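# Roll a letter block in hand until digit faces up

## Task

A lettered block rests loose on the palm of the robot's upward-facing hand. Reorient it using that hand alone until the face with the digit points up; the goal picture gives one valid resting pose, and any spin about the vertical axis is fine. The block may touch only this hand (the wrist camera, its post and the arm's final link also count as hand). Touching anything else or leaving the hand fails the task. To finish, the block must sit still on the palm or fingers, clear of the wrist, camera and post, with the palm pointing straight up. No hand motor may show moving or overload or be building toward a shutdown (motors dead from the very start are excused). Then declare completion. The hand is opened automatically at that point, and the result must survive the opening: apart from resting on the open hand, nothing held in place only by the robot counts.

## Robot and tools

Robot: one six-joint arm ending in a right robotic hand with sixteen motors (index, middle, ring, thumb) and a wrist camera on a post. Joint ranges in rad: pan -3.142..3.142, lift -6.283..6.283, elbow 0..3.142, wrist 1-3 -6.283..6.283.

Frames. Scene frame: origin on the table top under the arm base, +z up, +y to the left when facing along +x. Hand-point frame (the point where thumb tip meets index and middle tips in a pinch): +z along the straightened fingers toward the tips, +x across the palm away from the thumb, +y out of the palm face. The palm surface is at y = -0.062 m; straight-finger knuckles at z = -0.017 m, fingertips 0.139 m beyond; bending fingers moves tips toward +y. A rigid mast sits at x +0.05..+0.10, z -0.16..-0.11, reaching out to y = +0.06 m; it can collide. Only the rubber fingertip caps grip well.

The row. Every command row has 24 numbers, each in [-1, 1]: dx, dy, dz, rx, ry, rz, then 16 hinge goals, then current_limit, then speed. The first six are an offset, not a pose: a displacement from the hand point's measured pose at the start of the action, expressed in the hand-point frame. 1.0 equals 0.6 m for dx..dz and 180 degrees for rx..rz; rx, ry, rz form one rotation vector. All rows of an action share that same start reference; they do not add up.

Hinge order (value at +1 and -1 in degrees; value where straight): index_mcp (-18, +128; +0.75), index_abd (-60, +60; 0.00), index_pip (-29, +108; +0.58), index_dip (-21, +117; +0.70), then the same four for middle and for ring, then thumb_cmc (-20, +120; +0.71), thumb_axl (-27, +140; +0.68), thumb_mcp (-69, +109; +0.23), thumb_ipl (-77, +108; +0.17). Each number is an absolute goal scaled between the hinge's stops. Going toward -1: _mcp curls the finger at the knuckle toward the palm, _abd swings it sideways away from the thumb, _pip and _dip curl the middle and end joints; thumb_cmc brings the thumb from beside the palm around in front of it; thumb_axl rolls the thumb about its length; thumb_mcp and thumb_ipl flex it, toward +z when thumb_axl is straight, or in thumb_cmc's swing direction when thumb_axl is near -0.40. This same order applies in hand_goal, hand_measured, hand_current_ma and hand_state.

current_limit maps linearly from -1 (0 mA) to +1 (550 mA), floor 11 mA; it also caps hinge speed, and far below 0 a finger may not lift itself. speed sets goal slew to (speed+1)/2 of 5.9 rad/s, floor 0.001 of that. Defaults are +0.4 and -0.6; the last values sent persist. A finger presses only while its goal lies past the object's surface; gear friction can keep a grip even after lowering it.

Tools.
execute_actions(actions): a list of actions; each action is a table of up to 15 rows, one row per 1/30 s step; a short table repeats its final row to fill 15 steps (0.5 s). For a call's first action the reference is the last pose reported. An empty list just returns state and images. Per step the commanded pose is clipped to within 100 mm and 16 degrees of the measured one, so big offsets need several actions.
move(target, speed, stop_force, blocking): target is one 24-number row as above; its offsets are taken from the pose in the latest result that shows one. Path is straight, lasting 0.5 to 10 s (cut off at 10 s). speed in m/s, 0.002..0.5, default 0.25; rotation limited to twice that in rad/s. stop_force in N, 9..40, not allowed before 0.2 s of scene time: the path ends when the wrist sensor feels that much added push opposing the motion for two steps, then backs up two steps and holds. It is measured along the line to the target, so don't trust it on rotating moves; omit it when leaving a contact. blocking=false returns after 0.5 s while motion continues (not combinable with stop_force); poll with wait(0) or end with stop before sending anything else. The result adds a move: line: done, off_target, moving, held, fault or contact (contact takes precedence), limits=paced (pose clipped) or limits=held (some steps blocked), plus distance to target.
wait(seconds): 0..10, holds last command.
stop(): brakes a running move.
zoom_image(camera, region): camera cam_high or cam_wrist; region [x0, y0, x1, y1] in image pixels (672x504), at most 504x504.
show_instructions(): shows the reference images.
finished_scene(scene): integer number of the scene being closed; irreversible.

Results: hand-point position (m) and quaternion wxyz in the scene frame, velocities, Hand target, possible pose unreachable notes, per-step positions (HELD marks clipped steps), joint positions and torques (offset, noisy), Wrist force and Wrist torque in hand-point axes (offset up to about 4 N, noise, saturates near 50 N; no reading at start is normal), the hand fields (hand_state words: moving, goal, blocked, overload) and images from cam_high then cam_wrist. Arm motion trails commands by about 0.17 s; the robot keeps its last command while you deliberate.

Hazards. A motor at 495 mA or more accumulates seconds; at 5 s it shuts off for 10 s, then jumps to its goal. Joint load limits: 130 N m for pan, lift, elbow; 24.3 N m for each wrist joint (held weight included). Exceeding one, or 150 N of outside force, stops the arm 10 s and drops the rest of the call; after a HAND FAULT or fault stop, later calls in that reply are skipped. Motors warn at 70 °C and brake at 85 °C. The arm is stiff: pushing past contact risks faults. Keep the block off everything but the hand, don't drop it or knock anything off the table, and expect occasional small shoves on loose objects.

Each tool is called after ">>>" in YAML: its name, and indented under it one key for each argument.

Reference images:

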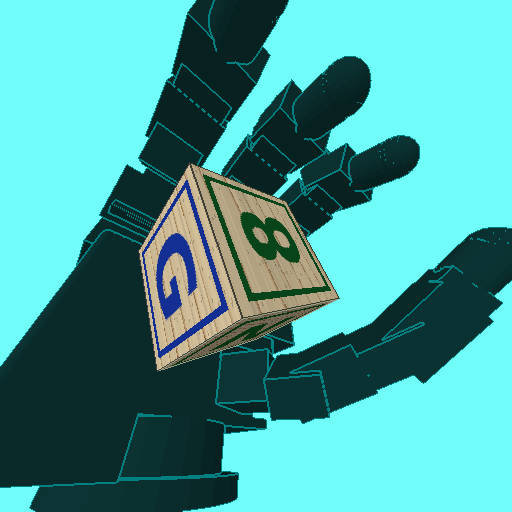

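## Session

>>> execute_actions:
  actions: []

Scene clock: 0.00 s.
end_effector_position=(+0.6144, +0.0528, +0.4423) hand_goal=(+0.046, +0.000, -0.008, +0.280, +0.046, +0.000, -0.008, +0.280, +0.046, +0.000, -0.008, +0.280, -0.104, +0.266, +0.032, -0.018) hand_measured=(+0.060, +0.000, -0.006, +0.282, +0.064, +0.000, -0.006, +0.282, +0.062, +0.000, -0.006, +0.282, -0.090, +0.270, +0.034, -0.016) hand_current_ma=(+88, +0, +15, +12, +93, +0, +14, +12, +87, +0, +14, +12, +67, +27, +9, +11) hand_state=(goal, goal, goal, goal, goal, goal, goal, goal, goal, overload, goal, goal, goal, goal, goal, goal) hand_current_limit=0.40 hand_speed=-0.60 end_effector_quat_wxyz=(+0.483, +0.492, +0.530, +0.493) end_effector_velocity=(+0.000, +0.001, +0.000) end_effector_angular_velocity=(+0.001, +0.000, +0.002)
Joint positions: [-0.176 -1.175  2.236 -4.162 -1.337 -0.043]
Joint velocities: [ 0.001 -0.    -0.     0.001  0.001  0.001]
Joint torques (N m, as the arm reports them, + toward a larger angle): no reading
Motor temperatures (°C, as the motors report them): [32 30 31 40 38 38]
Wrist force (N, on the end effector, along its own x y z axes, offset not removed): no reading
Wrist torque (N m, same axes, about the end effector's origin, offset not removed): no reading
Hand target: +0.614, +0.053, +0.442; +0.483, +0.492, +0.530, +0.493

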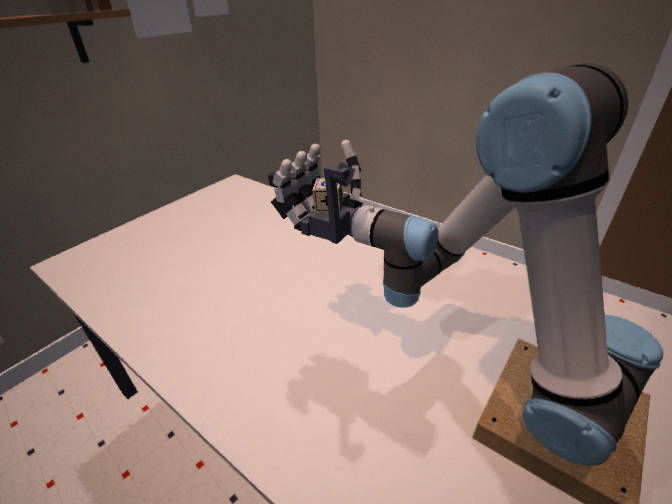

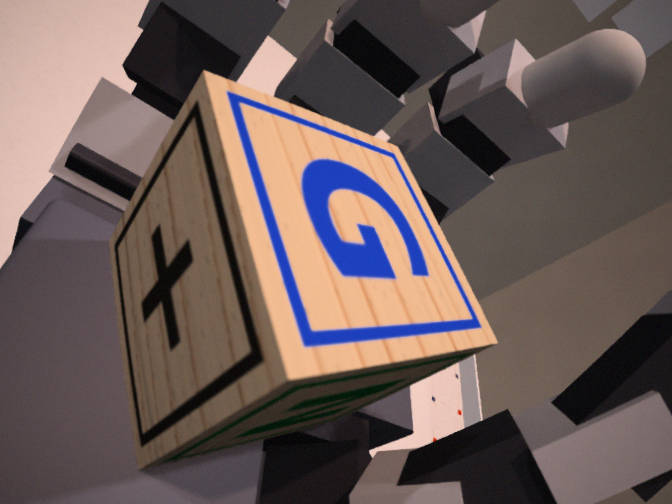

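>>> zoom_image:
  camera: "cam_wrist"
  region: [200, 300, 520, 500]

>>> zoom_image:
  camera: "cam_high"
  region: [250, 120, 400, 260]

Region (200, 300, 520, 500) of cam_wrist's 672x504 image, scaled by 1.575, with more detail than that image has; it fills the top 315 rows of this view, and the rest is white.

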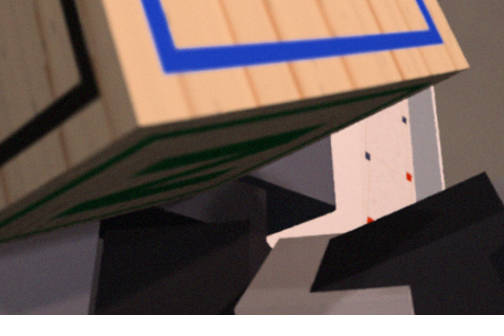

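Region (250, 120, 400, 260) of cam_high's 672x504 image, scaled by 3.360, with more detail than that image has; it fills the top 470 rows of this view, and the rest is white.

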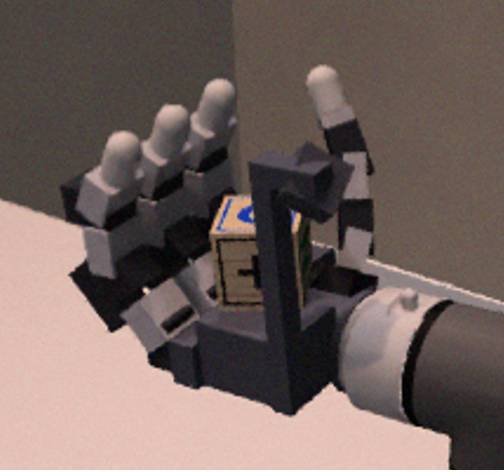

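>>> execute_actions:
  actions:
    - [[0,0,0,0,0,0,0.046,0.4,-0.008,0.28,0.046,0,-0.008,0.28,0.046,0,-0.008,0.28,-0.104,0.266,0.032,-0.018,0.4,0]]
    - [[0,0,0,0,0,0,-0.07,0.4,-0.59,0.12,0.046,0,-0.008,0.28,0.046,0,-0.008,0.28,-0.104,0.266,0.032,-0.018,0.4,0]]
    - [[0,0,0,0,0,0,-0.07,0.4,-0.59,0.12,0.046,0,-0.008,0.28,0.046,0,-0.008,0.28,-0.104,0.266,0.032,-0.018,0.4,0]]

Scene clock: 56.03 s.
end_effector_position=(+0.6144, +0.0528, +0.4423) hand_goal=(-0.070, +0.400, -0.590, +0.120, +0.046, +0.000, -0.008, +0.280, +0.046, +0.000, -0.008, +0.280, -0.104, +0.266, +0.032, -0.018) hand_measured=(-0.062, +0.398, -0.590, +0.122, +0.064, +0.000, -0.006, +0.282, +0.062, +0.000, -0.006, +0.282, -0.090, +0.270, +0.034, -0.016) hand_current_ma=(+50, -8, +3, +11, +93, +0, +14, +12, +87, +0, +14, +12, +67, +27, +9, +11) hand_state=(goal, goal, goal, goal, goal, goal, goal, goal, goal, overload, goal, goal, goal, goal, goal, goal) hand_current_limit=0.40 hand_speed=0.00 end_effector_quat_wxyz=(+0.483, +0.492, +0.530, +0.493) end_effector_velocity=(-0.000, +0.001, +0.000) end_effector_angular_velocity=(-0.000, -0.001, +0.002)
Joint positions: [-0.176 -1.175  2.236 -4.162 -1.337 -0.043]
Joint velocities: [ 0.002 -0.    -0.    -0.001  0.    -0.   ]
Joint torques (N m, as the arm reports them, + toward a larger angle): [  6.44 -20.58  -5.83  -2.12  -1.14  -2.12]
Motor temperatures (°C, as the motors report them): [32 30 31 40 38 38]
Wrist force (N, on the end effector, along its own x y z axes, offset not removed): [-1.2 0.3 1.7]
Wrist torque (N m, same axes, about the end effector's origin, offset not removed): [-0.16 0.07 -0.21]
Hand target: +0.614, +0.053, +0.442; +0.483, +0.492, +0.530, +0.493
Off the commanded pose: 0.000 m, 0 deg.
Step readings (end_effector_position; steps 1 to 15: 1st action; 16 to 30: 2nd action; 31 to 45: 3rd action):
0: (+0.6144, +0.0528, +0.4423)
1: (+0.6144, +0.0528, +0.4423)
2: (+0.6144, +0.0528, +0.4423)
4: (+0.6144, +0.0528, +0.4423)
8: (+0.6144, +0.0528, +0.4423)
15: (+0.6144, +0.0528, +0.4423)
16: (+0.6144, +0.0528, +0.4423)
17: (+0.6144, +0.0528, +0.4423)
19: (+0.6144, +0.0528, +0.4423)
23: (+0.6144, +0.0528, +0.4423)
30: (+0.6144, +0.0528, +0.4423)
31: (+0.6144, +0.0528, +0.4423)
32: (+0.6144, +0.0528, +0.4423)
34: (+0.6144, +0.0528, +0.4423)
38: (+0.6144, +0.0528, +0.4423)
45: end_effector_position above
camera_calibration (this result's frames):
cam_wrist: T_world_to_cam=[[0.0858194, -0.764083, 0.639385, -0.258036], [-0.720528, -0.490819, -0.489832, 0.641849], [0.688095, -0.418657, -0.592665, -0.0159048], [0, 0, 0, 1]] pos_world=[0.495559, 0.111213, 0.469957]

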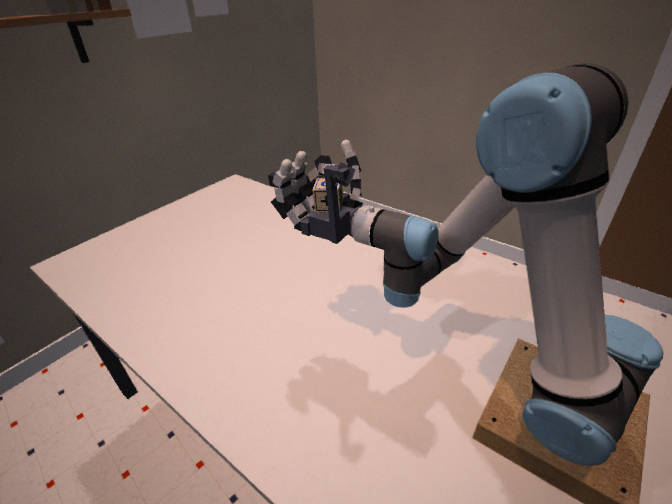

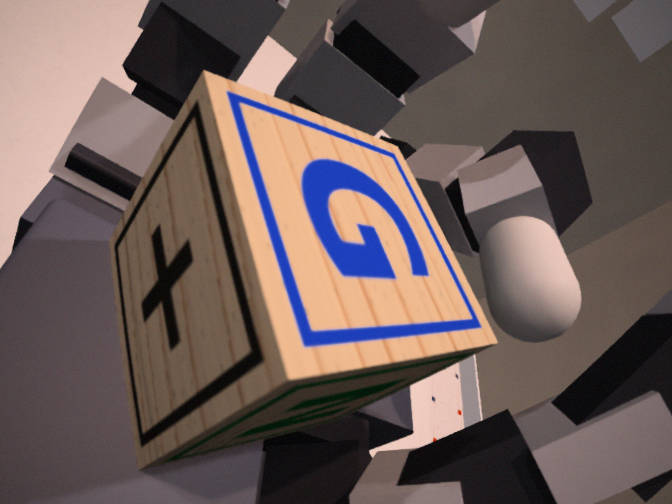

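>>> execute_actions:
  actions:
    - [[0,0,0,0,0,0,0.2,0.4,-0.7,0.0,0.046,0,-0.008,0.28,0.046,0,-0.008,0.28,-0.104,0.266,0.032,-0.018,0.4,0]]
    - [[0,0,0,0,0,0,0.2,0.15,-0.7,0.0,0.046,0,-0.008,0.28,0.046,0,-0.008,0.28,-0.104,0.266,0.032,-0.018,0.4,0]]
    - [[0,0,0,0,0,0,0.2,0.15,-0.7,0.0,0.046,0,-0.008,0.28,0.046,0,-0.008,0.28,-0.104,0.266,0.032,-0.018,0.4,0]]

Scene clock: 70.63 s.
end_effector_position=(+0.6144, +0.0528, +0.4423) hand_goal=(+0.200, +0.150, -0.700, +0.000, +0.046, +0.000, -0.008, +0.280, +0.046, +0.000, -0.008, +0.280, -0.104, +0.266, +0.032, -0.018) hand_measured=(+0.204, +0.154, -0.700, +0.002, +0.064, +0.000, -0.006, +0.282, +0.062, +0.000, -0.006, +0.282, -0.090, +0.270, +0.034, -0.016) hand_current_ma=(+18, +16, +5, +11, +93, +0, +14, +12, +87, +0, +14, +12, +67, +27, +9, +11) hand_state=(goal, goal, goal, goal, goal, goal, goal, goal, goal, overload, goal, goal, goal, goal, goal, goal) hand_current_limit=0.40 hand_speed=0.00 end_effector_quat_wxyz=(+0.483, +0.492, +0.530, +0.493) end_effector_velocity=(-0.000, -0.000, +0.000) end_effector_angular_velocity=(-0.002, -0.001, -0.002)
Joint positions: [-0.176 -1.175  2.236 -4.162 -1.337 -0.043]
Joint velocities: [-0.001 -0.     0.    -0.001 -0.001 -0.001]
Joint torques (N m, as the arm reports them, + toward a larger angle): [  7.14 -21.31  -6.44  -1.74  -1.18  -2.34]
Motor temperatures (°C, as the motors report them): [32 30 31 40 38 38]
Wrist force (N, on the end effector, along its own x y z axes, offset not removed): [2.3 1.3 0.1]
Wrist torque (N m, same axes, about the end effector's origin, offset not removed): [0.10 -0.49 0.10]
Hand target: +0.614, +0.053, +0.442; +0.483, +0.492, +0.530, +0.493
Off the commanded pose: 0.000 m, 0 deg.
Step readings (end_effector_position; steps 1 to 15: 1st action; 16 to 30: 2nd action; 31 to 45: 3rd action):
0: (+0.6144, +0.0528, +0.4423)
1: (+0.6144, +0.0528, +0.4423)
2: (+0.6144, +0.0528, +0.4423)
4: (+0.6144, +0.0528, +0.4423)
8: (+0.6144, +0.0528, +0.4423)
15: (+0.6144, +0.0528, +0.4423)
16: (+0.6144, +0.0528, +0.4423)
17: (+0.6144, +0.0528, +0.4423)
19: (+0.6144, +0.0528, +0.4423)
23: (+0.6144, +0.0528, +0.4423)
30: (+0.6144, +0.0528, +0.4423)
31: (+0.6144, +0.0528, +0.4423)
32: (+0.6144, +0.0528, +0.4423)
34: (+0.6144, +0.0528, +0.4423)
38: (+0.6144, +0.0528, +0.4423)
45: end_effector_position above
camera_calibration (this result's frames):
cam_wrist: T_world_to_cam=[[0.0858195, -0.764083, 0.639384, -0.258036], [-0.720528, -0.490819, -0.489833, 0.641849], [0.688095, -0.418657, -0.592665, -0.0159049], [0, 0, 0, 1]] pos_world=[0.495559, 0.111213, 0.469957]

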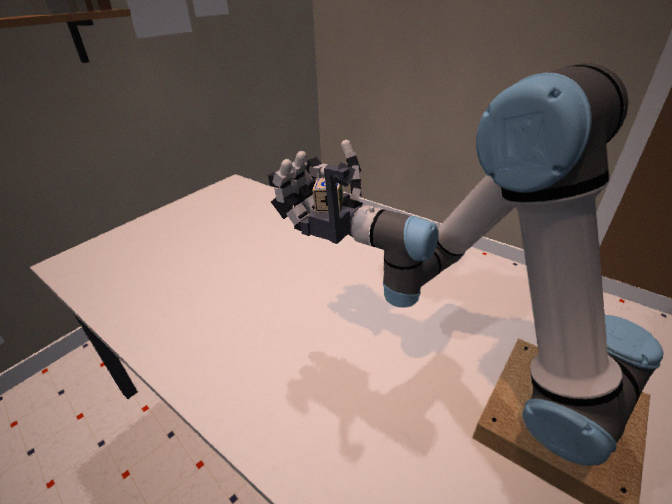

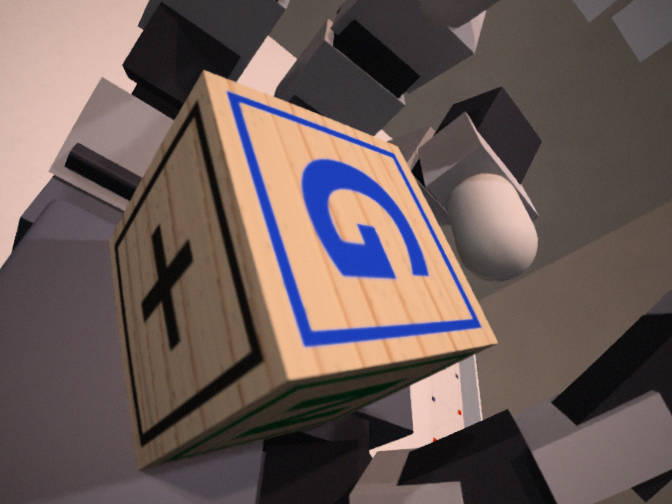

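>>> execute_actions:
  actions:
    - [[0,0,0,0,0,0,0.2,-0.05,-0.7,0.0,0.046,0,-0.008,0.28,0.046,0,-0.008,0.28,-0.104,0.266,0.032,-0.018,0.4,-0.3]]
    - [[0,0,0,0,0,0,0.0,-0.05,-0.7,0.0,0.046,0,-0.008,0.28,0.046,0,-0.008,0.28,-0.104,0.266,0.032,-0.018,0.4,-0.3]]
    - [[0,0,0,0,0,0,0.0,-0.05,-0.7,0.0,0.046,0,-0.008,0.28,0.046,0,-0.008,0.28,-0.104,0.266,0.032,-0.018,0.4,-0.3]]

Scene clock: 76.47 s.
end_effector_position=(+0.6144, +0.0528, +0.4423) hand_goal=(+0.000, -0.050, -0.700, +0.000, +0.046, +0.000, -0.008, +0.280, +0.046, +0.000, -0.008, +0.280, -0.104, +0.266, +0.032, -0.018) hand_measured=(+0.010, -0.046, -0.700, +0.002, +0.064, +0.000, -0.006, +0.282, +0.062, +0.000, -0.006, +0.282, -0.090, +0.270, +0.034, -0.016) hand_current_ma=(+58, +14, +1, +11, +93, +0, +14, +12, +87, +0, +14, +12, +67, +27, +9, +11) hand_state=(goal, goal, goal, goal, goal, goal, goal, goal, goal, overload, goal, goal, goal, goal, goal, goal) hand_current_limit=0.40 hand_speed=-0.30 end_effector_quat_wxyz=(+0.483, +0.492, +0.530, +0.493) end_effector_velocity=(+0.000, +0.000, -0.001) end_effector_angular_velocity=(-0.000, +0.001, -0.000)
Joint positions: [-0.176 -1.175  2.236 -4.162 -1.337 -0.043]
Joint velocities: [ 0.001  0.001 -0.    -0.001 -0.002 -0.   ]
Joint torques (N m, as the arm reports them, + toward a larger angle): [  6.44 -21.05  -5.71  -1.84  -1.09  -2.24]
Motor temperatures (°C, as the motors report them): [32 30 31 40 38 38]
Wrist force (N, on the end effector, along its own x y z axes, offset not removed): [-1.6 0.9 2.6]
Wrist torque (N m, same axes, about the end effector's origin, offset not removed): [-0.16 0.04 -0.25]
Hand target: +0.614, +0.053, +0.442; +0.483, +0.492, +0.530, +0.493
Off the commanded pose: 0.000 m, 0 deg.
Step readings (end_effector_position; steps 1 to 15: 1st action; 16 to 30: 2nd action; 31 to 45: 3rd action):
0: (+0.6144, +0.0528, +0.4423)
1: (+0.6144, +0.0528, +0.4423)
2: (+0.6144, +0.0528, +0.4423)
4: (+0.6144, +0.0528, +0.4423)
8: (+0.6144, +0.0528, +0.4423)
15: (+0.6144, +0.0528, +0.4423)
16: (+0.6144, +0.0528, +0.4423)
17: (+0.6144, +0.0528, +0.4423)
19: (+0.6144, +0.0528, +0.4423)
23: (+0.6144, +0.0528, +0.4423)
30: (+0.6144, +0.0528, +0.4423)
31: (+0.6144, +0.0528, +0.4423)
32: (+0.6144, +0.0528, +0.4423)
34: (+0.6144, +0.0528, +0.4423)
38: (+0.6144, +0.0528, +0.4423)
45: end_effector_position above
camera_calibration (this result's frames):
cam_wrist: T_world_to_cam=[[0.0858197, -0.764083, 0.639384, -0.258036], [-0.720528, -0.490819, -0.489832, 0.641849], [0.688095, -0.418657, -0.592665, -0.0159047], [0, 0, 0, 1]] pos_world=[0.495559, 0.111213, 0.469957]

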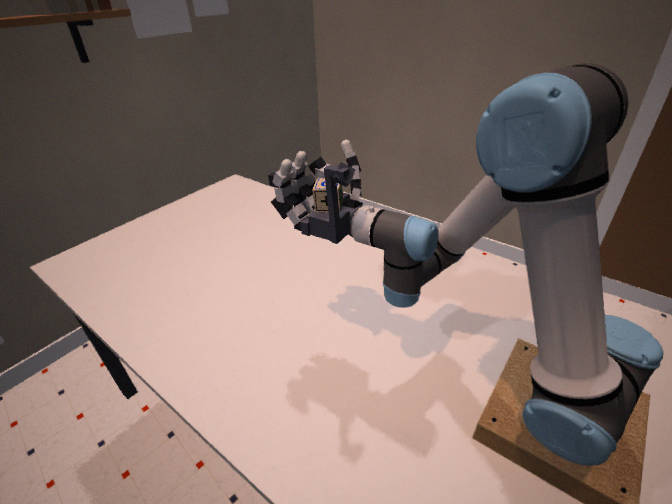

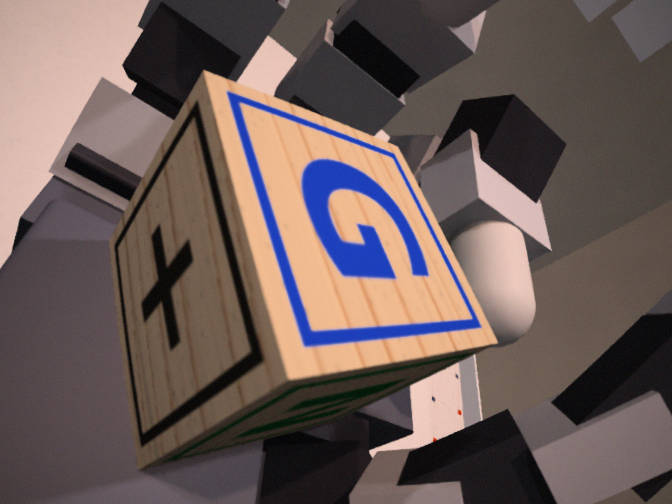

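>>> execute_actions:
  actions:
    - [[0,0,0,0,0,0,0.2,0,-0.008,0.28,0.2,0,-0.008,0.28,0.05,0,-0.5,0.1,-0.104,0.266,0.032,-0.018,0.4,-0.3]]
    - [[0,0,0,0,0,0,0.2,0,-0.008,0.28,0.2,0,-0.008,0.28,0.0,0,-0.7,0.0,-0.104,0.266,0.032,-0.018,0.4,-0.3]]
    - [[0,0,0,0,0,0,0.2,0,-0.008,0.28,0.2,0,-0.008,0.28,-0.1,0,-0.7,0.0,-0.104,0.266,0.032,-0.018,0.4,-0.3]]
    - [[0,0,0,0,0,0,0.2,0,-0.008,0.28,0.2,0,-0.008,0.28,-0.1,0,-0.7,0.0,-0.104,0.266,0.032,-0.018,0.4,-0.3]]

Scene clock: 99.13 s.
end_effector_position=(+0.6144, +0.0528, +0.4423) hand_goal=(+0.200, +0.000, -0.008, +0.280, +0.200, +0.000, -0.008, +0.280, -0.100, +0.000, -0.700, +0.000, -0.104, +0.266, +0.032, -0.018) hand_measured=(+0.206, -0.004, -0.010, +0.276, +0.206, +0.000, -0.006, +0.282, -0.092, +0.000, -0.700, +0.002, -0.090, +0.270, +0.034, -0.016) hand_current_ma=(+33, -16, -11, -16, +35, +0, +12, +12, +46, +0, +0, +11, +67, +27, +9, +11) hand_state=(goal, goal, goal, goal, goal, goal, goal, goal, goal, overload, goal, goal, goal, goal, goal, goal) hand_current_limit=0.40 hand_speed=-0.30 end_effector_quat_wxyz=(+0.483, +0.492, +0.530, +0.493) end_effector_velocity=(+0.000, +0.000, -0.000) end_effector_angular_velocity=(+0.002, +0.001, +0.003)
Joint positions: [-0.176 -1.175  2.236 -4.162 -1.337 -0.043]
Joint velocities: [ 0.    -0.    -0.     0.001  0.003  0.001]
Joint torques (N m, as the arm reports them, + toward a larger angle): [  6.28 -20.73  -6.58  -1.99  -1.36  -2.34]
Motor temperatures (°C, as the motors report them): [32 30 31 40 38 38]
Wrist force (N, on the end effector, along its own x y z axes, offset not removed): [-0.8 0.6 -0.4]
Wrist torque (N m, same axes, about the end effector's origin, offset not removed): [0.04 0.08 -0.27]
Hand target: +0.614, +0.053, +0.442; +0.483, +0.492, +0.530, +0.493
Off the commanded pose: 0.000 m, 0 deg.
Step readings (end_effector_position; steps 1 to 15: 1st action; 16 to 30: 2nd action; 31 to 45: 3rd action; 46 to 60: 4th action):
0: (+0.6144, +0.0528, +0.4423)
1: (+0.6144, +0.0528, +0.4423)
2: (+0.6144, +0.0528, +0.4423)
4: (+0.6144, +0.0528, +0.4423)
8: (+0.6144, +0.0528, +0.4423)
15: (+0.6144, +0.0528, +0.4423)
16: (+0.6144, +0.0528, +0.4423)
17: (+0.6144, +0.0528, +0.4423)
19: (+0.6144, +0.0528, +0.4423)
23: (+0.6144, +0.0528, +0.4423)
30: (+0.6144, +0.0528, +0.4423)
31: (+0.6144, +0.0528, +0.4423)
32: (+0.6144, +0.0528, +0.4423)
34: (+0.6144, +0.0528, +0.4423)
38: (+0.6144, +0.0528, +0.4423)
45: (+0.6144, +0.0528, +0.4423)
46: (+0.6144, +0.0528, +0.4423)
47: (+0.6144, +0.0528, +0.4423)
49: (+0.6144, +0.0528, +0.4423)
53: (+0.6144, +0.0528, +0.4423)
60: end_effector_position above
camera_calibration (this result's frames):
cam_wrist: T_world_to_cam=[[0.0858191, -0.764083, 0.639384, -0.258036], [-0.720528, -0.490819, -0.489832, 0.641849], [0.688094, -0.418658, -0.592665, -0.0159046], [0, 0, 0, 1]] pos_world=[0.495559, 0.111213, 0.469957]

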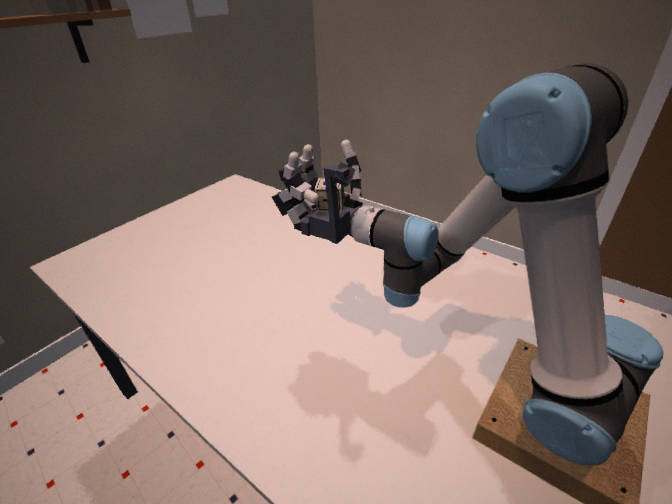

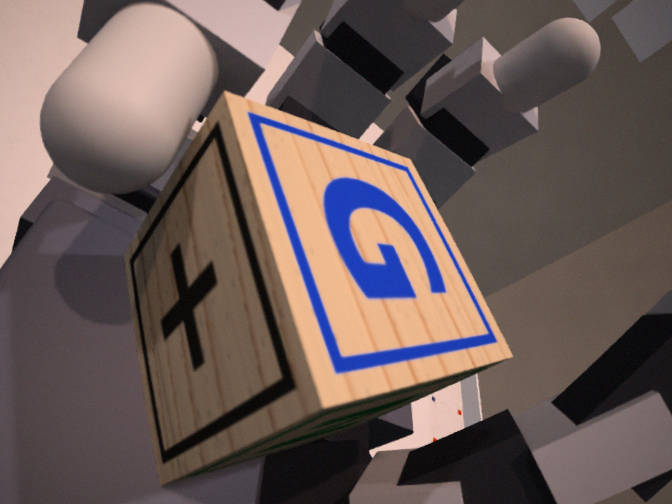

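>>> execute_actions:
  actions:
    - [[0,0,0,0,0,0,0.2,0,-0.008,0.28,0.3,-0.3,-0.5,0.1,0.1,0,-0.3,0.28,-0.104,0.266,0.032,-0.018,0.4,-0.3]]
    - [[0,0,0,0,0,0,0.2,0,-0.008,0.28,0.2,-0.3,-0.7,0.0,0.2,0,-0.008,0.28,-0.104,0.266,0.032,-0.018,0.4,-0.3]]
    - [[0,0,0,0,0,0,0.2,0,-0.008,0.28,0.1,-0.3,-0.7,0.0,0.2,0,-0.008,0.28,-0.104,0.266,0.032,-0.018,0.4,-0.3]]
    - [[0,0,0,0,0,0,0.2,0,-0.008,0.28,0.1,-0.3,-0.7,0.0,0.2,0,-0.008,0.28,-0.104,0.266,0.032,-0.018,0.4,-0.3]]

Scene clock: 109.33 s.
end_effector_position=(+0.6144, +0.0528, +0.4423) hand_goal=(+0.200, +0.000, -0.008, +0.280, +0.100, -0.300, -0.700, +0.000, +0.200, +0.000, -0.008, +0.280, -0.104, +0.266, +0.032, -0.018) hand_measured=(+0.206, -0.004, -0.010, +0.276, +0.232, -0.300, -0.606, +0.022, +0.206, +0.000, -0.010, +0.278, -0.090, +0.270, +0.034, -0.016) hand_current_ma=(+33, -16, -11, -16, +385, +0, +385, +115, +33, +0, -10, -16, +67, +27, +9, +11) hand_state=(goal, goal, goal, goal, blocked, goal, blocked, blocked, goal, overload, goal, goal, goal, goal, goal, goal) hand_current_limit=0.40 hand_speed=-0.30 end_effector_quat_wxyz=(+0.483, +0.492, +0.530, +0.493) end_effector_velocity=(-0.001, +0.000, +0.001) end_effector_angular_velocity=(-0.001, -0.003, +0.001)
Joint positions: [-0.176 -1.175  2.236 -4.162 -1.337 -0.043]
Joint velocities: [-0.    -0.001  0.    -0.002  0.002 -0.001]
Joint torques (N m, as the arm reports them, + toward a larger angle): [  5.84 -22.21  -6.3   -2.11  -1.35  -2.31]
Motor temperatures (°C, as the motors report them): [32 30 31 40 38 38]
Wrist force (N, on the end effector, along its own x y z axes, offset not removed): [0.1 1.7 0.1]
Wrist torque (N m, same axes, about the end effector's origin, offset not removed): [0.23 -0.16 -0.01]
Hand target: +0.614, +0.053, +0.442; +0.483, +0.492, +0.530, +0.493
Off the commanded pose: 0.000 m, 0 deg.
Step readings (end_effector_position; steps 1 to 15: 1st action; 16 to 30: 2nd action; 31 to 45: 3rd action; 46 to 60: 4th action):
0: (+0.6144, +0.0528, +0.4423)
1: (+0.6144, +0.0528, +0.4423)
2: (+0.6144, +0.0528, +0.4423)
4: (+0.6144, +0.0528, +0.4423)
8: (+0.6144, +0.0528, +0.4423)
15: (+0.6144, +0.0528, +0.4423)
16: (+0.6144, +0.0528, +0.4423)
17: (+0.6144, +0.0528, +0.4423)
19: (+0.6144, +0.0528, +0.4423)
23: (+0.6144, +0.0528, +0.4423)
30: (+0.6144, +0.0528, +0.4423)
31: (+0.6144, +0.0528, +0.4423)
32: (+0.6144, +0.0528, +0.4423)
34: (+0.6144, +0.0528, +0.4423)
38: (+0.6144, +0.0528, +0.4423)
45: (+0.6144, +0.0528, +0.4423)
46: (+0.6144, +0.0528, +0.4423)
47: (+0.6144, +0.0528, +0.4423)
49: (+0.6144, +0.0528, +0.4423)
53: (+0.6144, +0.0528, +0.4423)
60: end_effector_position above
camera_calibration (this result's frames):
cam_wrist: T_world_to_cam=[[0.0858188, -0.764083, 0.639384, -0.258036], [-0.720528, -0.490819, -0.489832, 0.64185], [0.688094, -0.418658, -0.592665, -0.0159046], [0, 0, 0, 1]] pos_world=[0.495559, 0.111213, 0.469957]

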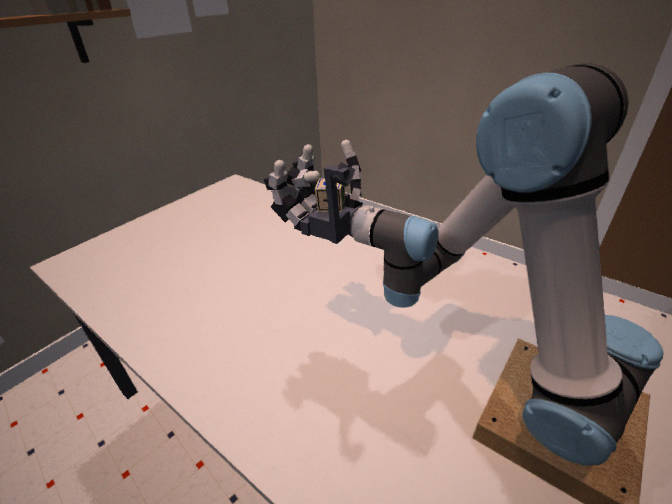

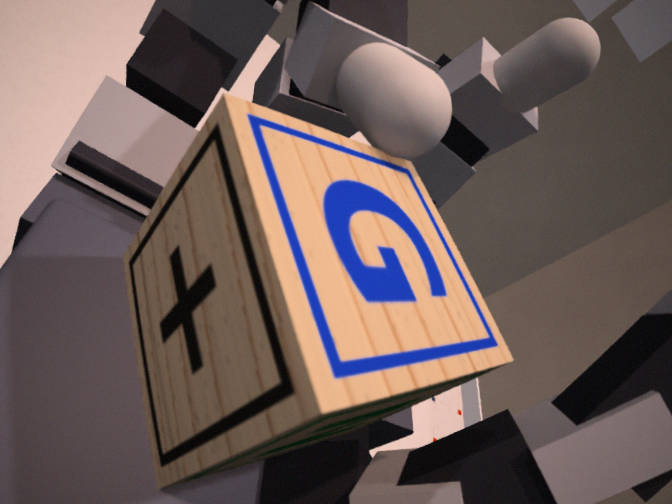

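>>> execute_actions:
  actions:
    - [[0,0,0,0,0,0,0.2,0,-0.008,0.28,0.15,-0.5,-0.7,0.0,0.4,0,0.2,0.28,-0.104,0.266,0.032,-0.018,0.2,-0.6]]
    - [[0,0,0,0,0,0,0.2,0,-0.008,0.28,0.15,-0.7,-0.7,0.0,0.4,0,0.2,0.28,-0.104,0.266,0.032,-0.018,0.2,-0.6]]
    - [[0,0,0,0,0,0,0.2,0,-0.008,0.28,0.15,-0.7,-0.7,0.0,0.4,0,0.2,0.28,-0.104,0.266,0.032,-0.018,0.2,-0.6]]

Scene clock: 118.97 s.
end_effector_position=(+0.6144, +0.0528, +0.4423) hand_goal=(+0.200, +0.000, -0.008, +0.280, +0.150, -0.700, -0.700, +0.000, +0.400, +0.000, +0.200, +0.280, -0.104, +0.266, +0.032, -0.018) hand_measured=(+0.206, -0.004, -0.010, +0.276, +0.184, -0.698, -0.670, +0.014, +0.408, +0.000, +0.200, +0.278, -0.090, +0.268, +0.034, -0.016) hand_current_ma=(+33, -16, -11, -16, +186, +8, +154, +72, +45, +0, -3, -13, +67, +12, +9, +11) hand_state=(goal, goal, goal, goal, blocked, goal, blocked, goal, goal, overload, goal, goal, goal, goal, goal, goal) hand_current_limit=0.20 hand_speed=-0.60 end_effector_quat_wxyz=(+0.483, +0.492, +0.530, +0.493) end_effector_velocity=(+0.000, +0.000, -0.000) end_effector_angular_velocity=(-0.000, +0.000, +0.001)
Joint positions: [-0.176 -1.175  2.236 -4.162 -1.337 -0.043]
Joint velocities: [ 0.     0.001 -0.    -0.     0.    -0.   ]
Joint torques (N m, as the arm reports them, + toward a larger angle): [  5.67 -21.99  -6.69  -2.17  -1.32  -2.22]
Motor temperatures (°C, as the motors report them): [32 30 31 40 38 38]
Wrist force (N, on the end effector, along its own x y z axes, offset not removed): [-0.1 1.8 -0.4]
Wrist torque (N m, same axes, about the end effector's origin, offset not removed): [0.16 -0.02 -0.11]
Hand target: +0.614, +0.053, +0.442; +0.483, +0.492, +0.530, +0.493
Off the commanded pose: 0.000 m, 0 deg.
Step readings (end_effector_position; steps 1 to 15: 1st action; 16 to 30: 2nd action; 31 to 45: 3rd action):
0: (+0.6144, +0.0528, +0.4423)
1: (+0.6144, +0.0528, +0.4423)
2: (+0.6144, +0.0528, +0.4423)
4: (+0.6144, +0.0528, +0.4423)
8: (+0.6144, +0.0528, +0.4423)
15: (+0.6144, +0.0528, +0.4423)
16: (+0.6144, +0.0528, +0.4423)
17: (+0.6144, +0.0528, +0.4423)
19: (+0.6144, +0.0528, +0.4423)
23: (+0.6144, +0.0528, +0.4423)
30: (+0.6144, +0.0528, +0.4423)
31: (+0.6144, +0.0528, +0.4423)
32: (+0.6144, +0.0528, +0.4423)
34: (+0.6144, +0.0528, +0.4423)
38: (+0.6144, +0.0528, +0.4423)
45: end_effector_position above
camera_calibration (this result's frames):
cam_wrist: T_world_to_cam=[[0.0858189, -0.764083, 0.639384, -0.258036], [-0.720529, -0.490819, -0.489832, 0.64185], [0.688094, -0.418658, -0.592665, -0.0159044], [0, 0, 0, 1]] pos_world=[0.495559, 0.111213, 0.469956]

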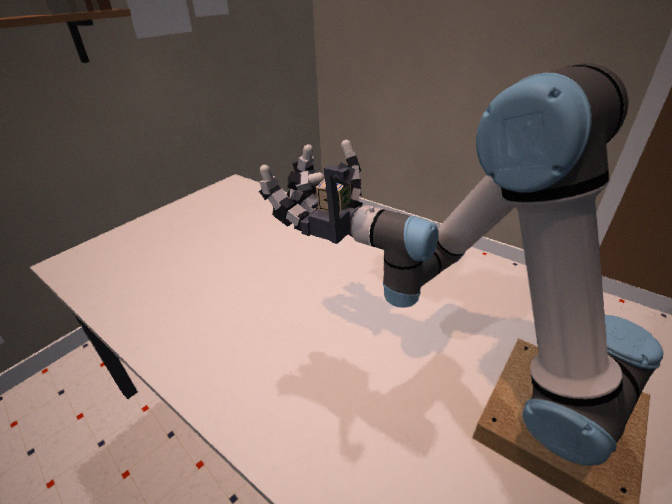

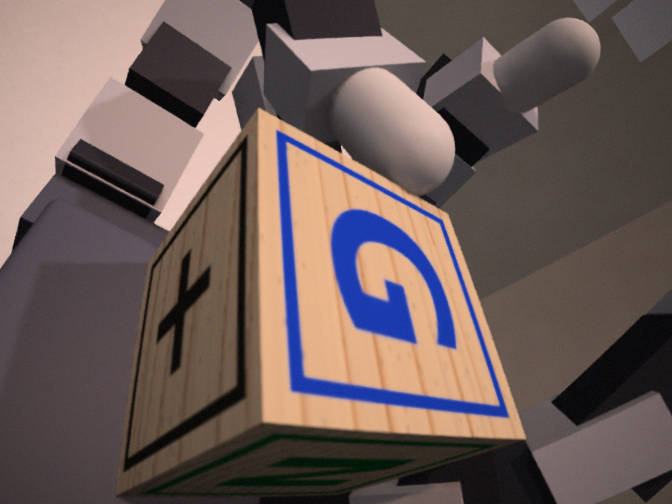

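>>> execute_actions:
  actions:
    - [[0,0,0,0,0,0,0.2,0,-0.008,0.28,0.3,-0.7,-0.3,0.1,0.4,0,0.2,0.28,-0.104,0.266,0.032,-0.018,0.4,-0.3]]
    - [[0,0,0,0,0,0,0.2,0,-0.008,0.28,0.3,-0.3,-0.1,0.28,0.4,0,0.2,0.28,-0.104,0.266,0.032,-0.018,0.4,-0.3]]
    - [[0,0,0,0,0,0,0.2,0,-0.008,0.28,0.3,-0.3,-0.1,0.28,0.4,0,0.2,0.28,-0.104,0.266,0.032,-0.018,0.4,-0.3]]

Scene clock: 138.73 s.
end_effector_position=(+0.6144, +0.0528, +0.4423) hand_goal=(+0.200, +0.000, -0.008, +0.280, +0.300, -0.300, -0.100, +0.280, +0.400, +0.000, +0.200, +0.280, -0.104, +0.266, +0.032, -0.018) hand_measured=(+0.206, -0.004, -0.010, +0.276, +0.306, -0.304, -0.102, +0.278, +0.424, -0.054, +0.206, +0.280, -0.090, +0.268, +0.034, -0.016) hand_current_ma=(+33, -16, -11, -16, +36, -20, -10, -16, +133, +0, +37, -5, +67, +12, +9, +11) hand_state=(goal, goal, goal, goal, goal, goal, goal, goal, blocked, overload, goal, goal, goal, goal, goal, goal) hand_current_limit=0.40 hand_speed=-0.30 end_effector_quat_wxyz=(+0.483, +0.492, +0.530, +0.493) end_effector_velocity=(+0.001, -0.001, -0.002) end_effector_angular_velocity=(+0.002, +0.004, -0.002)
Joint positions: [-0.176 -1.175  2.236 -4.162 -1.337 -0.043]
Joint velocities: [-0.002  0.004 -0.     0.001 -0.     0.001]
Joint torques (N m, as the arm reports them, + toward a larger angle): [  6.12 -21.77  -6.34  -2.31  -1.14  -1.95]
Motor temperatures (°C, as the motors report them): [32 30 31 40 38 38]
Wrist force (N, on the end effector, along its own x y z axes, offset not removed): [1.3 -0.3 1.0]
Wrist torque (N m, same axes, about the end effector's origin, offset not removed): [-0.11 -0.22 0.01]
Hand target: +0.614, +0.053, +0.442; +0.483, +0.492, +0.530, +0.493
Off the commanded pose: 0.000 m, 0 deg.
Step readings (end_effector_position; steps 1 to 15: 1st action; 16 to 30: 2nd action; 31 to 45: 3rd action):
0: (+0.6144, +0.0528, +0.4423)
1: (+0.6144, +0.0528, +0.4423)
2: (+0.6144, +0.0528, +0.4423)
4: (+0.6144, +0.0528, +0.4423)
8: (+0.6144, +0.0528, +0.4423)
15: (+0.6144, +0.0528, +0.4423)
16: (+0.6144, +0.0528, +0.4423)
17: (+0.6144, +0.0528, +0.4423)
19: (+0.6144, +0.0528, +0.4423)
23: (+0.6144, +0.0528, +0.4423)
30: (+0.6144, +0.0528, +0.4423)
31: (+0.6144, +0.0528, +0.4423)
32: (+0.6144, +0.0528, +0.4423)
34: (+0.6144, +0.0528, +0.4423)
38: (+0.6144, +0.0528, +0.4423)
45: end_effector_position above
camera_calibration (this result's frames):
cam_wrist: T_world_to_cam=[[0.0858187, -0.764083, 0.639385, -0.258036], [-0.720529, -0.490818, -0.489832, 0.64185], [0.688094, -0.418658, -0.592665, -0.0159045], [0, 0, 0, 1]] pos_world=[0.495559, 0.111213, 0.469957]

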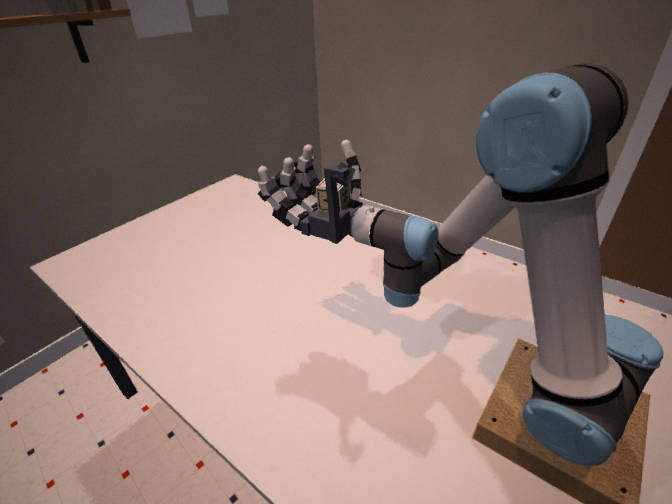

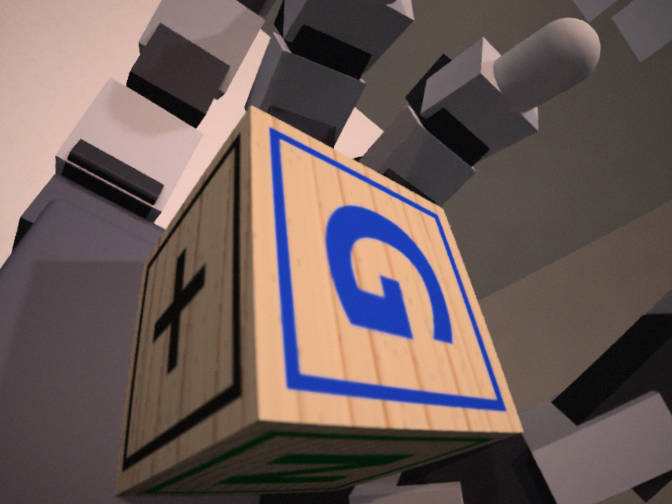

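>>> execute_actions:
  actions:
    - [[0,0,0,0,0,0,0.2,0,-0.008,0.28,0.45,-0.5,-0.8,-0.5,0.4,0,0.2,0.28,-0.104,0.266,0.032,-0.018,0.4,0]]
    - [[0,0,0,0,0,0,0.2,0,-0.008,0.28,0.45,-0.5,-0.8,-0.5,0.4,0,0.2,0.28,-0.104,0.266,0.032,-0.018,0.4,0]]
    - [[0,0,0,0,0,0,0.2,0,-0.008,0.28,0.2,-0.5,-0.8,-0.5,0.4,0,0.2,0.28,-0.104,0.266,0.032,-0.018,0.4,-0.5]]
    - [[0,0,0,0,0,0,0.2,0,-0.008,0.28,0.2,-0.5,-0.8,-0.5,0.4,0,0.2,0.28,-0.104,0.266,0.032,-0.018,0.4,-0.5]]

Scene clock: 157.67 s.
end_effector_position=(+0.6144, +0.0528, +0.4423) hand_goal=(+0.200, +0.000, -0.008, +0.280, +0.200, -0.500, -0.800, -0.500, +0.400, +0.000, +0.200, +0.280, -0.104, +0.266, +0.032, -0.018) hand_measured=(+0.206, -0.004, -0.010, +0.276, +0.216, -0.498, -0.800, -0.498, +0.418, -0.198, +0.204, +0.280, -0.090, +0.268, +0.034, -0.016) hand_current_ma=(+33, -16, -11, -16, +82, +12, +5, +11, +108, +0, +26, -5, +67, +12, +9, +11) hand_state=(goal, goal, goal, goal, goal, goal, goal, goal, goal, overload, goal, goal, goal, goal, goal, goal) hand_current_limit=0.40 hand_speed=-0.50 end_effector_quat_wxyz=(+0.483, +0.492, +0.530, +0.493) end_effector_velocity=(-0.000, -0.001, +0.001) end_effector_angular_velocity=(-0.001, -0.001, -0.002)
Joint positions: [-0.176 -1.175  2.236 -4.162 -1.337 -0.043]
Joint velocities: [-0.001 -0.001 -0.    -0.    -0.001 -0.001]
Joint torques (N m, as the arm reports them, + toward a larger angle): [  5.94 -21.28  -6.64  -2.57  -1.14  -1.88]
Motor temperatures (°C, as the motors report them): [32 30 31 40 38 38]
Wrist force (N, on the end effector, along its own x y z axes, offset not removed): [-0.9 2.4 -0.3]
Wrist torque (N m, same axes, about the end effector's origin, offset not removed): [0.23 -0.04 -0.24]
Hand target: +0.614, +0.053, +0.442; +0.483, +0.492, +0.530, +0.493
Off the commanded pose: 0.000 m, 0 deg.
Step readings (end_effector_position; steps 1 to 15: 1st action; 16 to 30: 2nd action; 31 to 45: 3rd action; 46 to 60: 4th action):
0: (+0.6144, +0.0528, +0.4423)
1: (+0.6144, +0.0528, +0.4423)
2: (+0.6144, +0.0528, +0.4423)
4: (+0.6144, +0.0528, +0.4423)
8: (+0.6144, +0.0528, +0.4423)
15: (+0.6144, +0.0528, +0.4423)
16: (+0.6144, +0.0528, +0.4423)
17: (+0.6144, +0.0528, +0.4423)
19: (+0.6144, +0.0528, +0.4423)
23: (+0.6144, +0.0528, +0.4423)
30: (+0.6144, +0.0528, +0.4423)
31: (+0.6144, +0.0528, +0.4423)
32: (+0.6144, +0.0528, +0.4423)
34: (+0.6144, +0.0528, +0.4423)
38: (+0.6144, +0.0528, +0.4423)
45: (+0.6144, +0.0528, +0.4423)
46: (+0.6144, +0.0528, +0.4423)
47: (+0.6144, +0.0528, +0.4423)
49: (+0.6144, +0.0528, +0.4423)
53: (+0.6144, +0.0528, +0.4423)
60: end_effector_position above
camera_calibration (this result's frames):
cam_wrist: T_world_to_cam=[[0.0858188, -0.764083, 0.639384, -0.258036], [-0.720529, -0.490818, -0.489832, 0.64185], [0.688094, -0.418658, -0.592665, -0.0159045], [0, 0, 0, 1]] pos_world=[0.495559, 0.111213, 0.469957]

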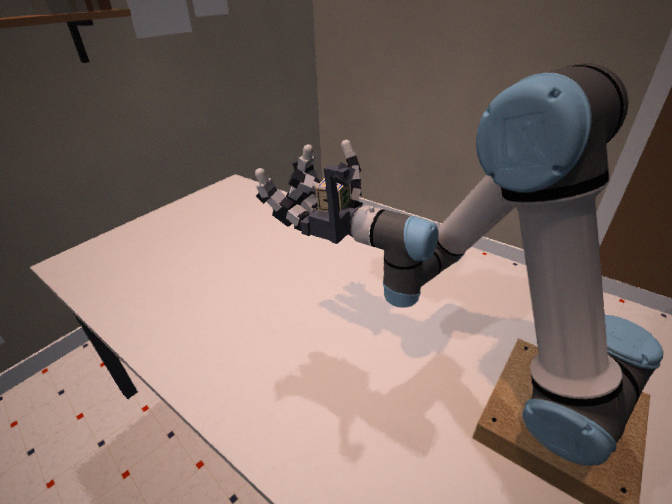

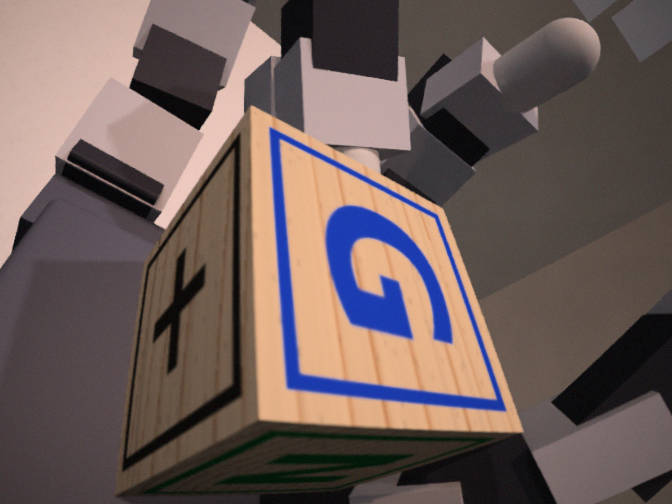

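>>> execute_actions:
  actions:
    - [[0,0,0,0,0,0,0.2,0,-0.008,0.28,0.35,-0.5,-0.8,-0.5,0.4,0,0.2,0.28,-0.104,0.266,0.032,-0.018,0.4,0]]
    - [[0,0,0,0,0,0,0.2,0,-0.008,0.28,0.35,0.1,-0.8,-0.5,0.4,0,0.2,0.28,-0.104,0.266,0.032,-0.018,0.4,0]]
    - [[0,0,0,0,0,0,0.2,0,-0.008,0.28,0.15,0.1,-0.8,-0.5,0.4,0,0.2,0.28,-0.104,0.266,0.032,-0.018,0.4,-0.5]]
    - [[0,0,0,0,0,0,0.2,0,-0.008,0.28,0.15,0.1,-0.8,-0.5,0.4,0,0.2,0.28,-0.104,0.266,0.032,-0.018,0.4,-0.5]]

Scene clock: 165.77 s.
end_effector_position=(+0.6144, +0.0528, +0.4423) hand_goal=(+0.200, +0.000, -0.008, +0.280, +0.150, +0.100, -0.800, -0.500, +0.400, +0.000, +0.200, +0.280, -0.104, +0.266, +0.032, -0.018) hand_measured=(+0.206, -0.004, -0.010, +0.276, +0.164, +0.098, -0.800, -0.498, +0.418, -0.198, +0.204, +0.280, -0.090, +0.268, +0.034, -0.016) hand_current_ma=(+33, -16, -11, -16, +78, -14, +3, +11, +108, +0, +26, -5, +67, +12, +9, +11) hand_state=(goal, goal, goal, goal, goal, goal, goal, goal, goal, overload, goal, goal, goal, goal, goal, goal) hand_current_limit=0.40 hand_speed=-0.50 end_effector_quat_wxyz=(+0.483, +0.492, +0.530, +0.493) end_effector_velocity=(-0.000, +0.000, +0.000) end_effector_angular_velocity=(-0.001, -0.000, +0.001)
Joint positions: [-0.176 -1.175  2.236 -4.162 -1.337 -0.043]
Joint velocities: [ 0.    -0.    -0.    -0.     0.    -0.001]
Joint torques (N m, as the arm reports them, + toward a larger angle): [  5.97 -21.58  -7.11  -2.58  -1.15  -1.83]
Motor temperatures (°C, as the motors report them): [32 30 31 40 38 38]
Wrist force (N, on the end effector, along its own x y z axes, offset not removed): [-0.3 1.8 0.2]
Wrist torque (N m, same axes, about the end effector's origin, offset not removed): [0.15 -0.10 -0.09]
Hand target: +0.614, +0.053, +0.442; +0.483, +0.492, +0.530, +0.493
Off the commanded pose: 0.000 m, 0 deg.
Step readings (end_effector_position; steps 1 to 15: 1st action; 16 to 30: 2nd action; 31 to 45: 3rd action; 46 to 60: 4th action):
0: (+0.6144, +0.0528, +0.4423)
1: (+0.6144, +0.0528, +0.4423)
2: (+0.6144, +0.0528, +0.4423)
4: (+0.6144, +0.0528, +0.4423)
8: (+0.6144, +0.0528, +0.4423)
15: (+0.6144, +0.0528, +0.4423)
16: (+0.6144, +0.0528, +0.4423)
17: (+0.6144, +0.0528, +0.4423)
19: (+0.6144, +0.0528, +0.4423)
23: (+0.6144, +0.0528, +0.4423)
30: (+0.6144, +0.0528, +0.4423)
31: (+0.6144, +0.0528, +0.4423)
32: (+0.6144, +0.0528, +0.4423)
34: (+0.6144, +0.0528, +0.4423)
38: (+0.6144, +0.0528, +0.4423)
45: (+0.6144, +0.0528, +0.4423)
46: (+0.6144, +0.0528, +0.4423)
47: (+0.6144, +0.0528, +0.4423)
49: (+0.6144, +0.0528, +0.4423)
53: (+0.6144, +0.0528, +0.4423)
60: end_effector_position above
camera_calibration (this result's frames):
cam_wrist: T_world_to_cam=[[0.0858188, -0.764083, 0.639384, -0.258036], [-0.720529, -0.490818, -0.489832, 0.64185], [0.688094, -0.418658, -0.592665, -0.0159045], [0, 0, 0, 1]] pos_world=[0.495559, 0.111213, 0.469957]

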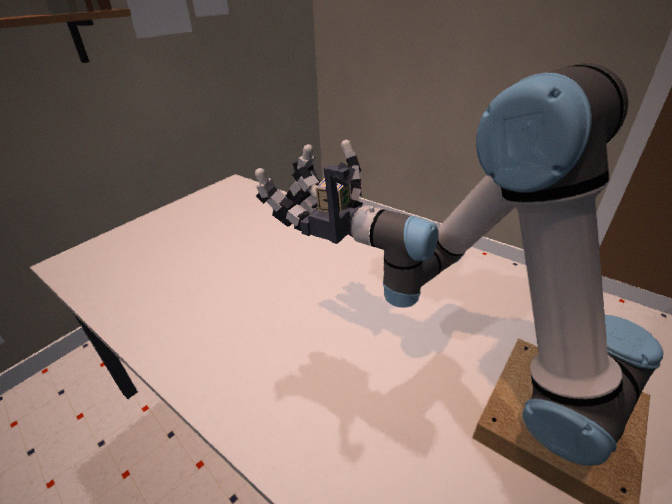

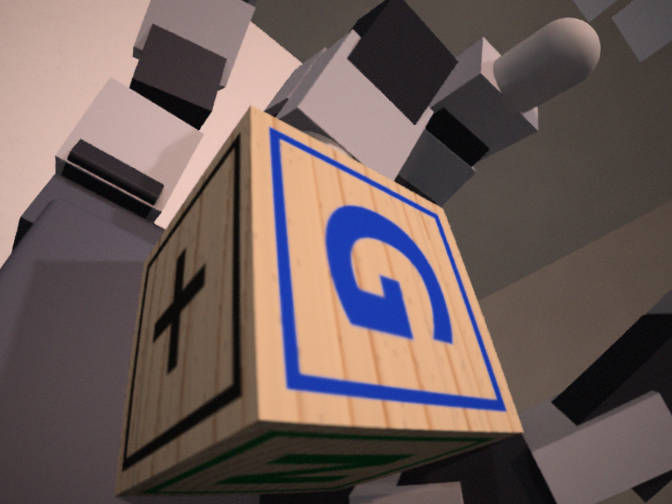

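>>> execute_actions:
  actions:
    - [[0,0,0,0,0,0,0.2,0,-0.008,0.28,0.2,0.35,-0.8,-0.5,0.4,0,0.2,0.28,-0.104,0.266,0.032,-0.018,0.4,-0.3]]
    - [[0,0,0,0,0,0,0.2,0,-0.008,0.28,-0.05,0.35,-0.8,-0.5,0.4,0,0.2,0.28,-0.104,0.266,0.032,-0.018,0.4,-0.6]]
    - [[0,0,0,0,0,0,0.2,0,-0.008,0.28,-0.05,0.35,-0.8,-0.5,0.4,0,0.2,0.28,-0.104,0.266,0.032,-0.018,0.4,-0.6]]

Scene clock: 174.27 s.
end_effector_position=(+0.6144, +0.0528, +0.4423) hand_goal=(+0.200, +0.000, -0.008, +0.280, -0.050, +0.350, -0.800, -0.500, +0.400, +0.000, +0.200, +0.280, -0.104, +0.266, +0.032, -0.018) hand_measured=(+0.206, -0.004, -0.010, +0.276, -0.008, +0.354, -0.800, -0.500, +0.418, -0.198, +0.204, +0.280, -0.090, +0.266, +0.034, -0.016) hand_current_ma=(+33, -16, -11, -16, +225, +26, +2, -3, +108, +0, +26, -5, +67, +3, +9, +11) hand_state=(goal, goal, goal, goal, blocked, goal, goal, goal, goal, overload, goal, goal, goal, goal, goal, goal) hand_current_limit=0.40 hand_speed=-0.60 end_effector_quat_wxyz=(+0.483, +0.492, +0.530, +0.493) end_effector_velocity=(+0.000, +0.000, -0.000) end_effector_angular_velocity=(+0.001, +0.001, +0.000)
Joint positions: [-0.176 -1.175  2.236 -4.162 -1.337 -0.043]
Joint velocities: [ 0.001 -0.     0.     0.001 -0.     0.001]
Joint torques (N m, as the arm reports them, + toward a larger angle): [  6.18 -21.39  -6.76  -2.73  -1.24  -1.67]
Motor temperatures (°C, as the motors report them): [32 30 31 40 38 38]
Wrist force (N, on the end effector, along its own x y z axes, offset not removed): [1.0 0.3 1.0]
Wrist torque (N m, same axes, about the end effector's origin, offset not removed): [-0.18 -0.28 -0.02]
Hand target: +0.614, +0.053, +0.442; +0.483, +0.492, +0.530, +0.493
Off the commanded pose: 0.000 m, 0 deg.
Step readings (end_effector_position; steps 1 to 15: 1st action; 16 to 30: 2nd action; 31 to 45: 3rd action):
0: (+0.6144, +0.0528, +0.4423)
1: (+0.6144, +0.0528, +0.4423)
2: (+0.6144, +0.0528, +0.4423)
4: (+0.6144, +0.0528, +0.4423)
8: (+0.6144, +0.0528, +0.4423)
15: (+0.6144, +0.0528, +0.4423)
16: (+0.6144, +0.0528, +0.4423)
17: (+0.6144, +0.0528, +0.4423)
19: (+0.6144, +0.0528, +0.4423)
23: (+0.6144, +0.0528, +0.4423)
30: (+0.6144, +0.0528, +0.4423)
31: (+0.6144, +0.0528, +0.4423)
32: (+0.6144, +0.0528, +0.4423)
34: (+0.6144, +0.0528, +0.4423)
38: (+0.6144, +0.0528, +0.4423)
45: end_effector_position above
camera_calibration (this result's frames):
cam_wrist: T_world_to_cam=[[0.0858187, -0.764083, 0.639384, -0.258036], [-0.720529, -0.490818, -0.489832, 0.64185], [0.688094, -0.418658, -0.592665, -0.0159045], [0, 0, 0, 1]] pos_world=[0.495559, 0.111213, 0.469957]

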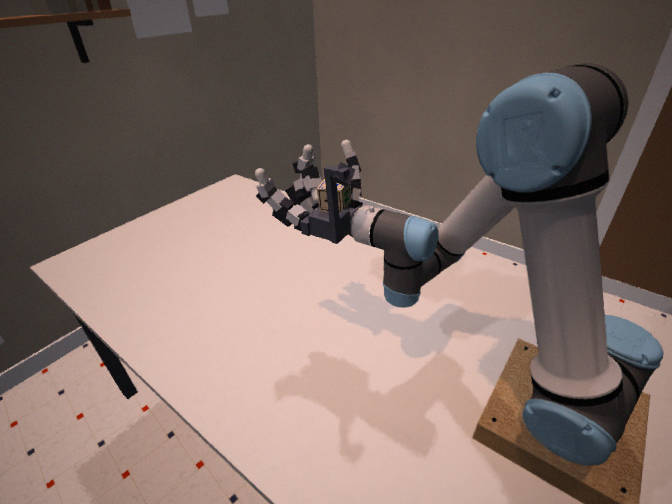

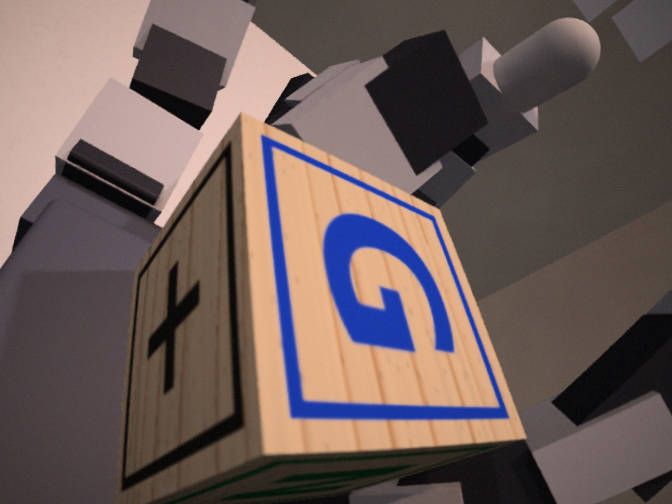

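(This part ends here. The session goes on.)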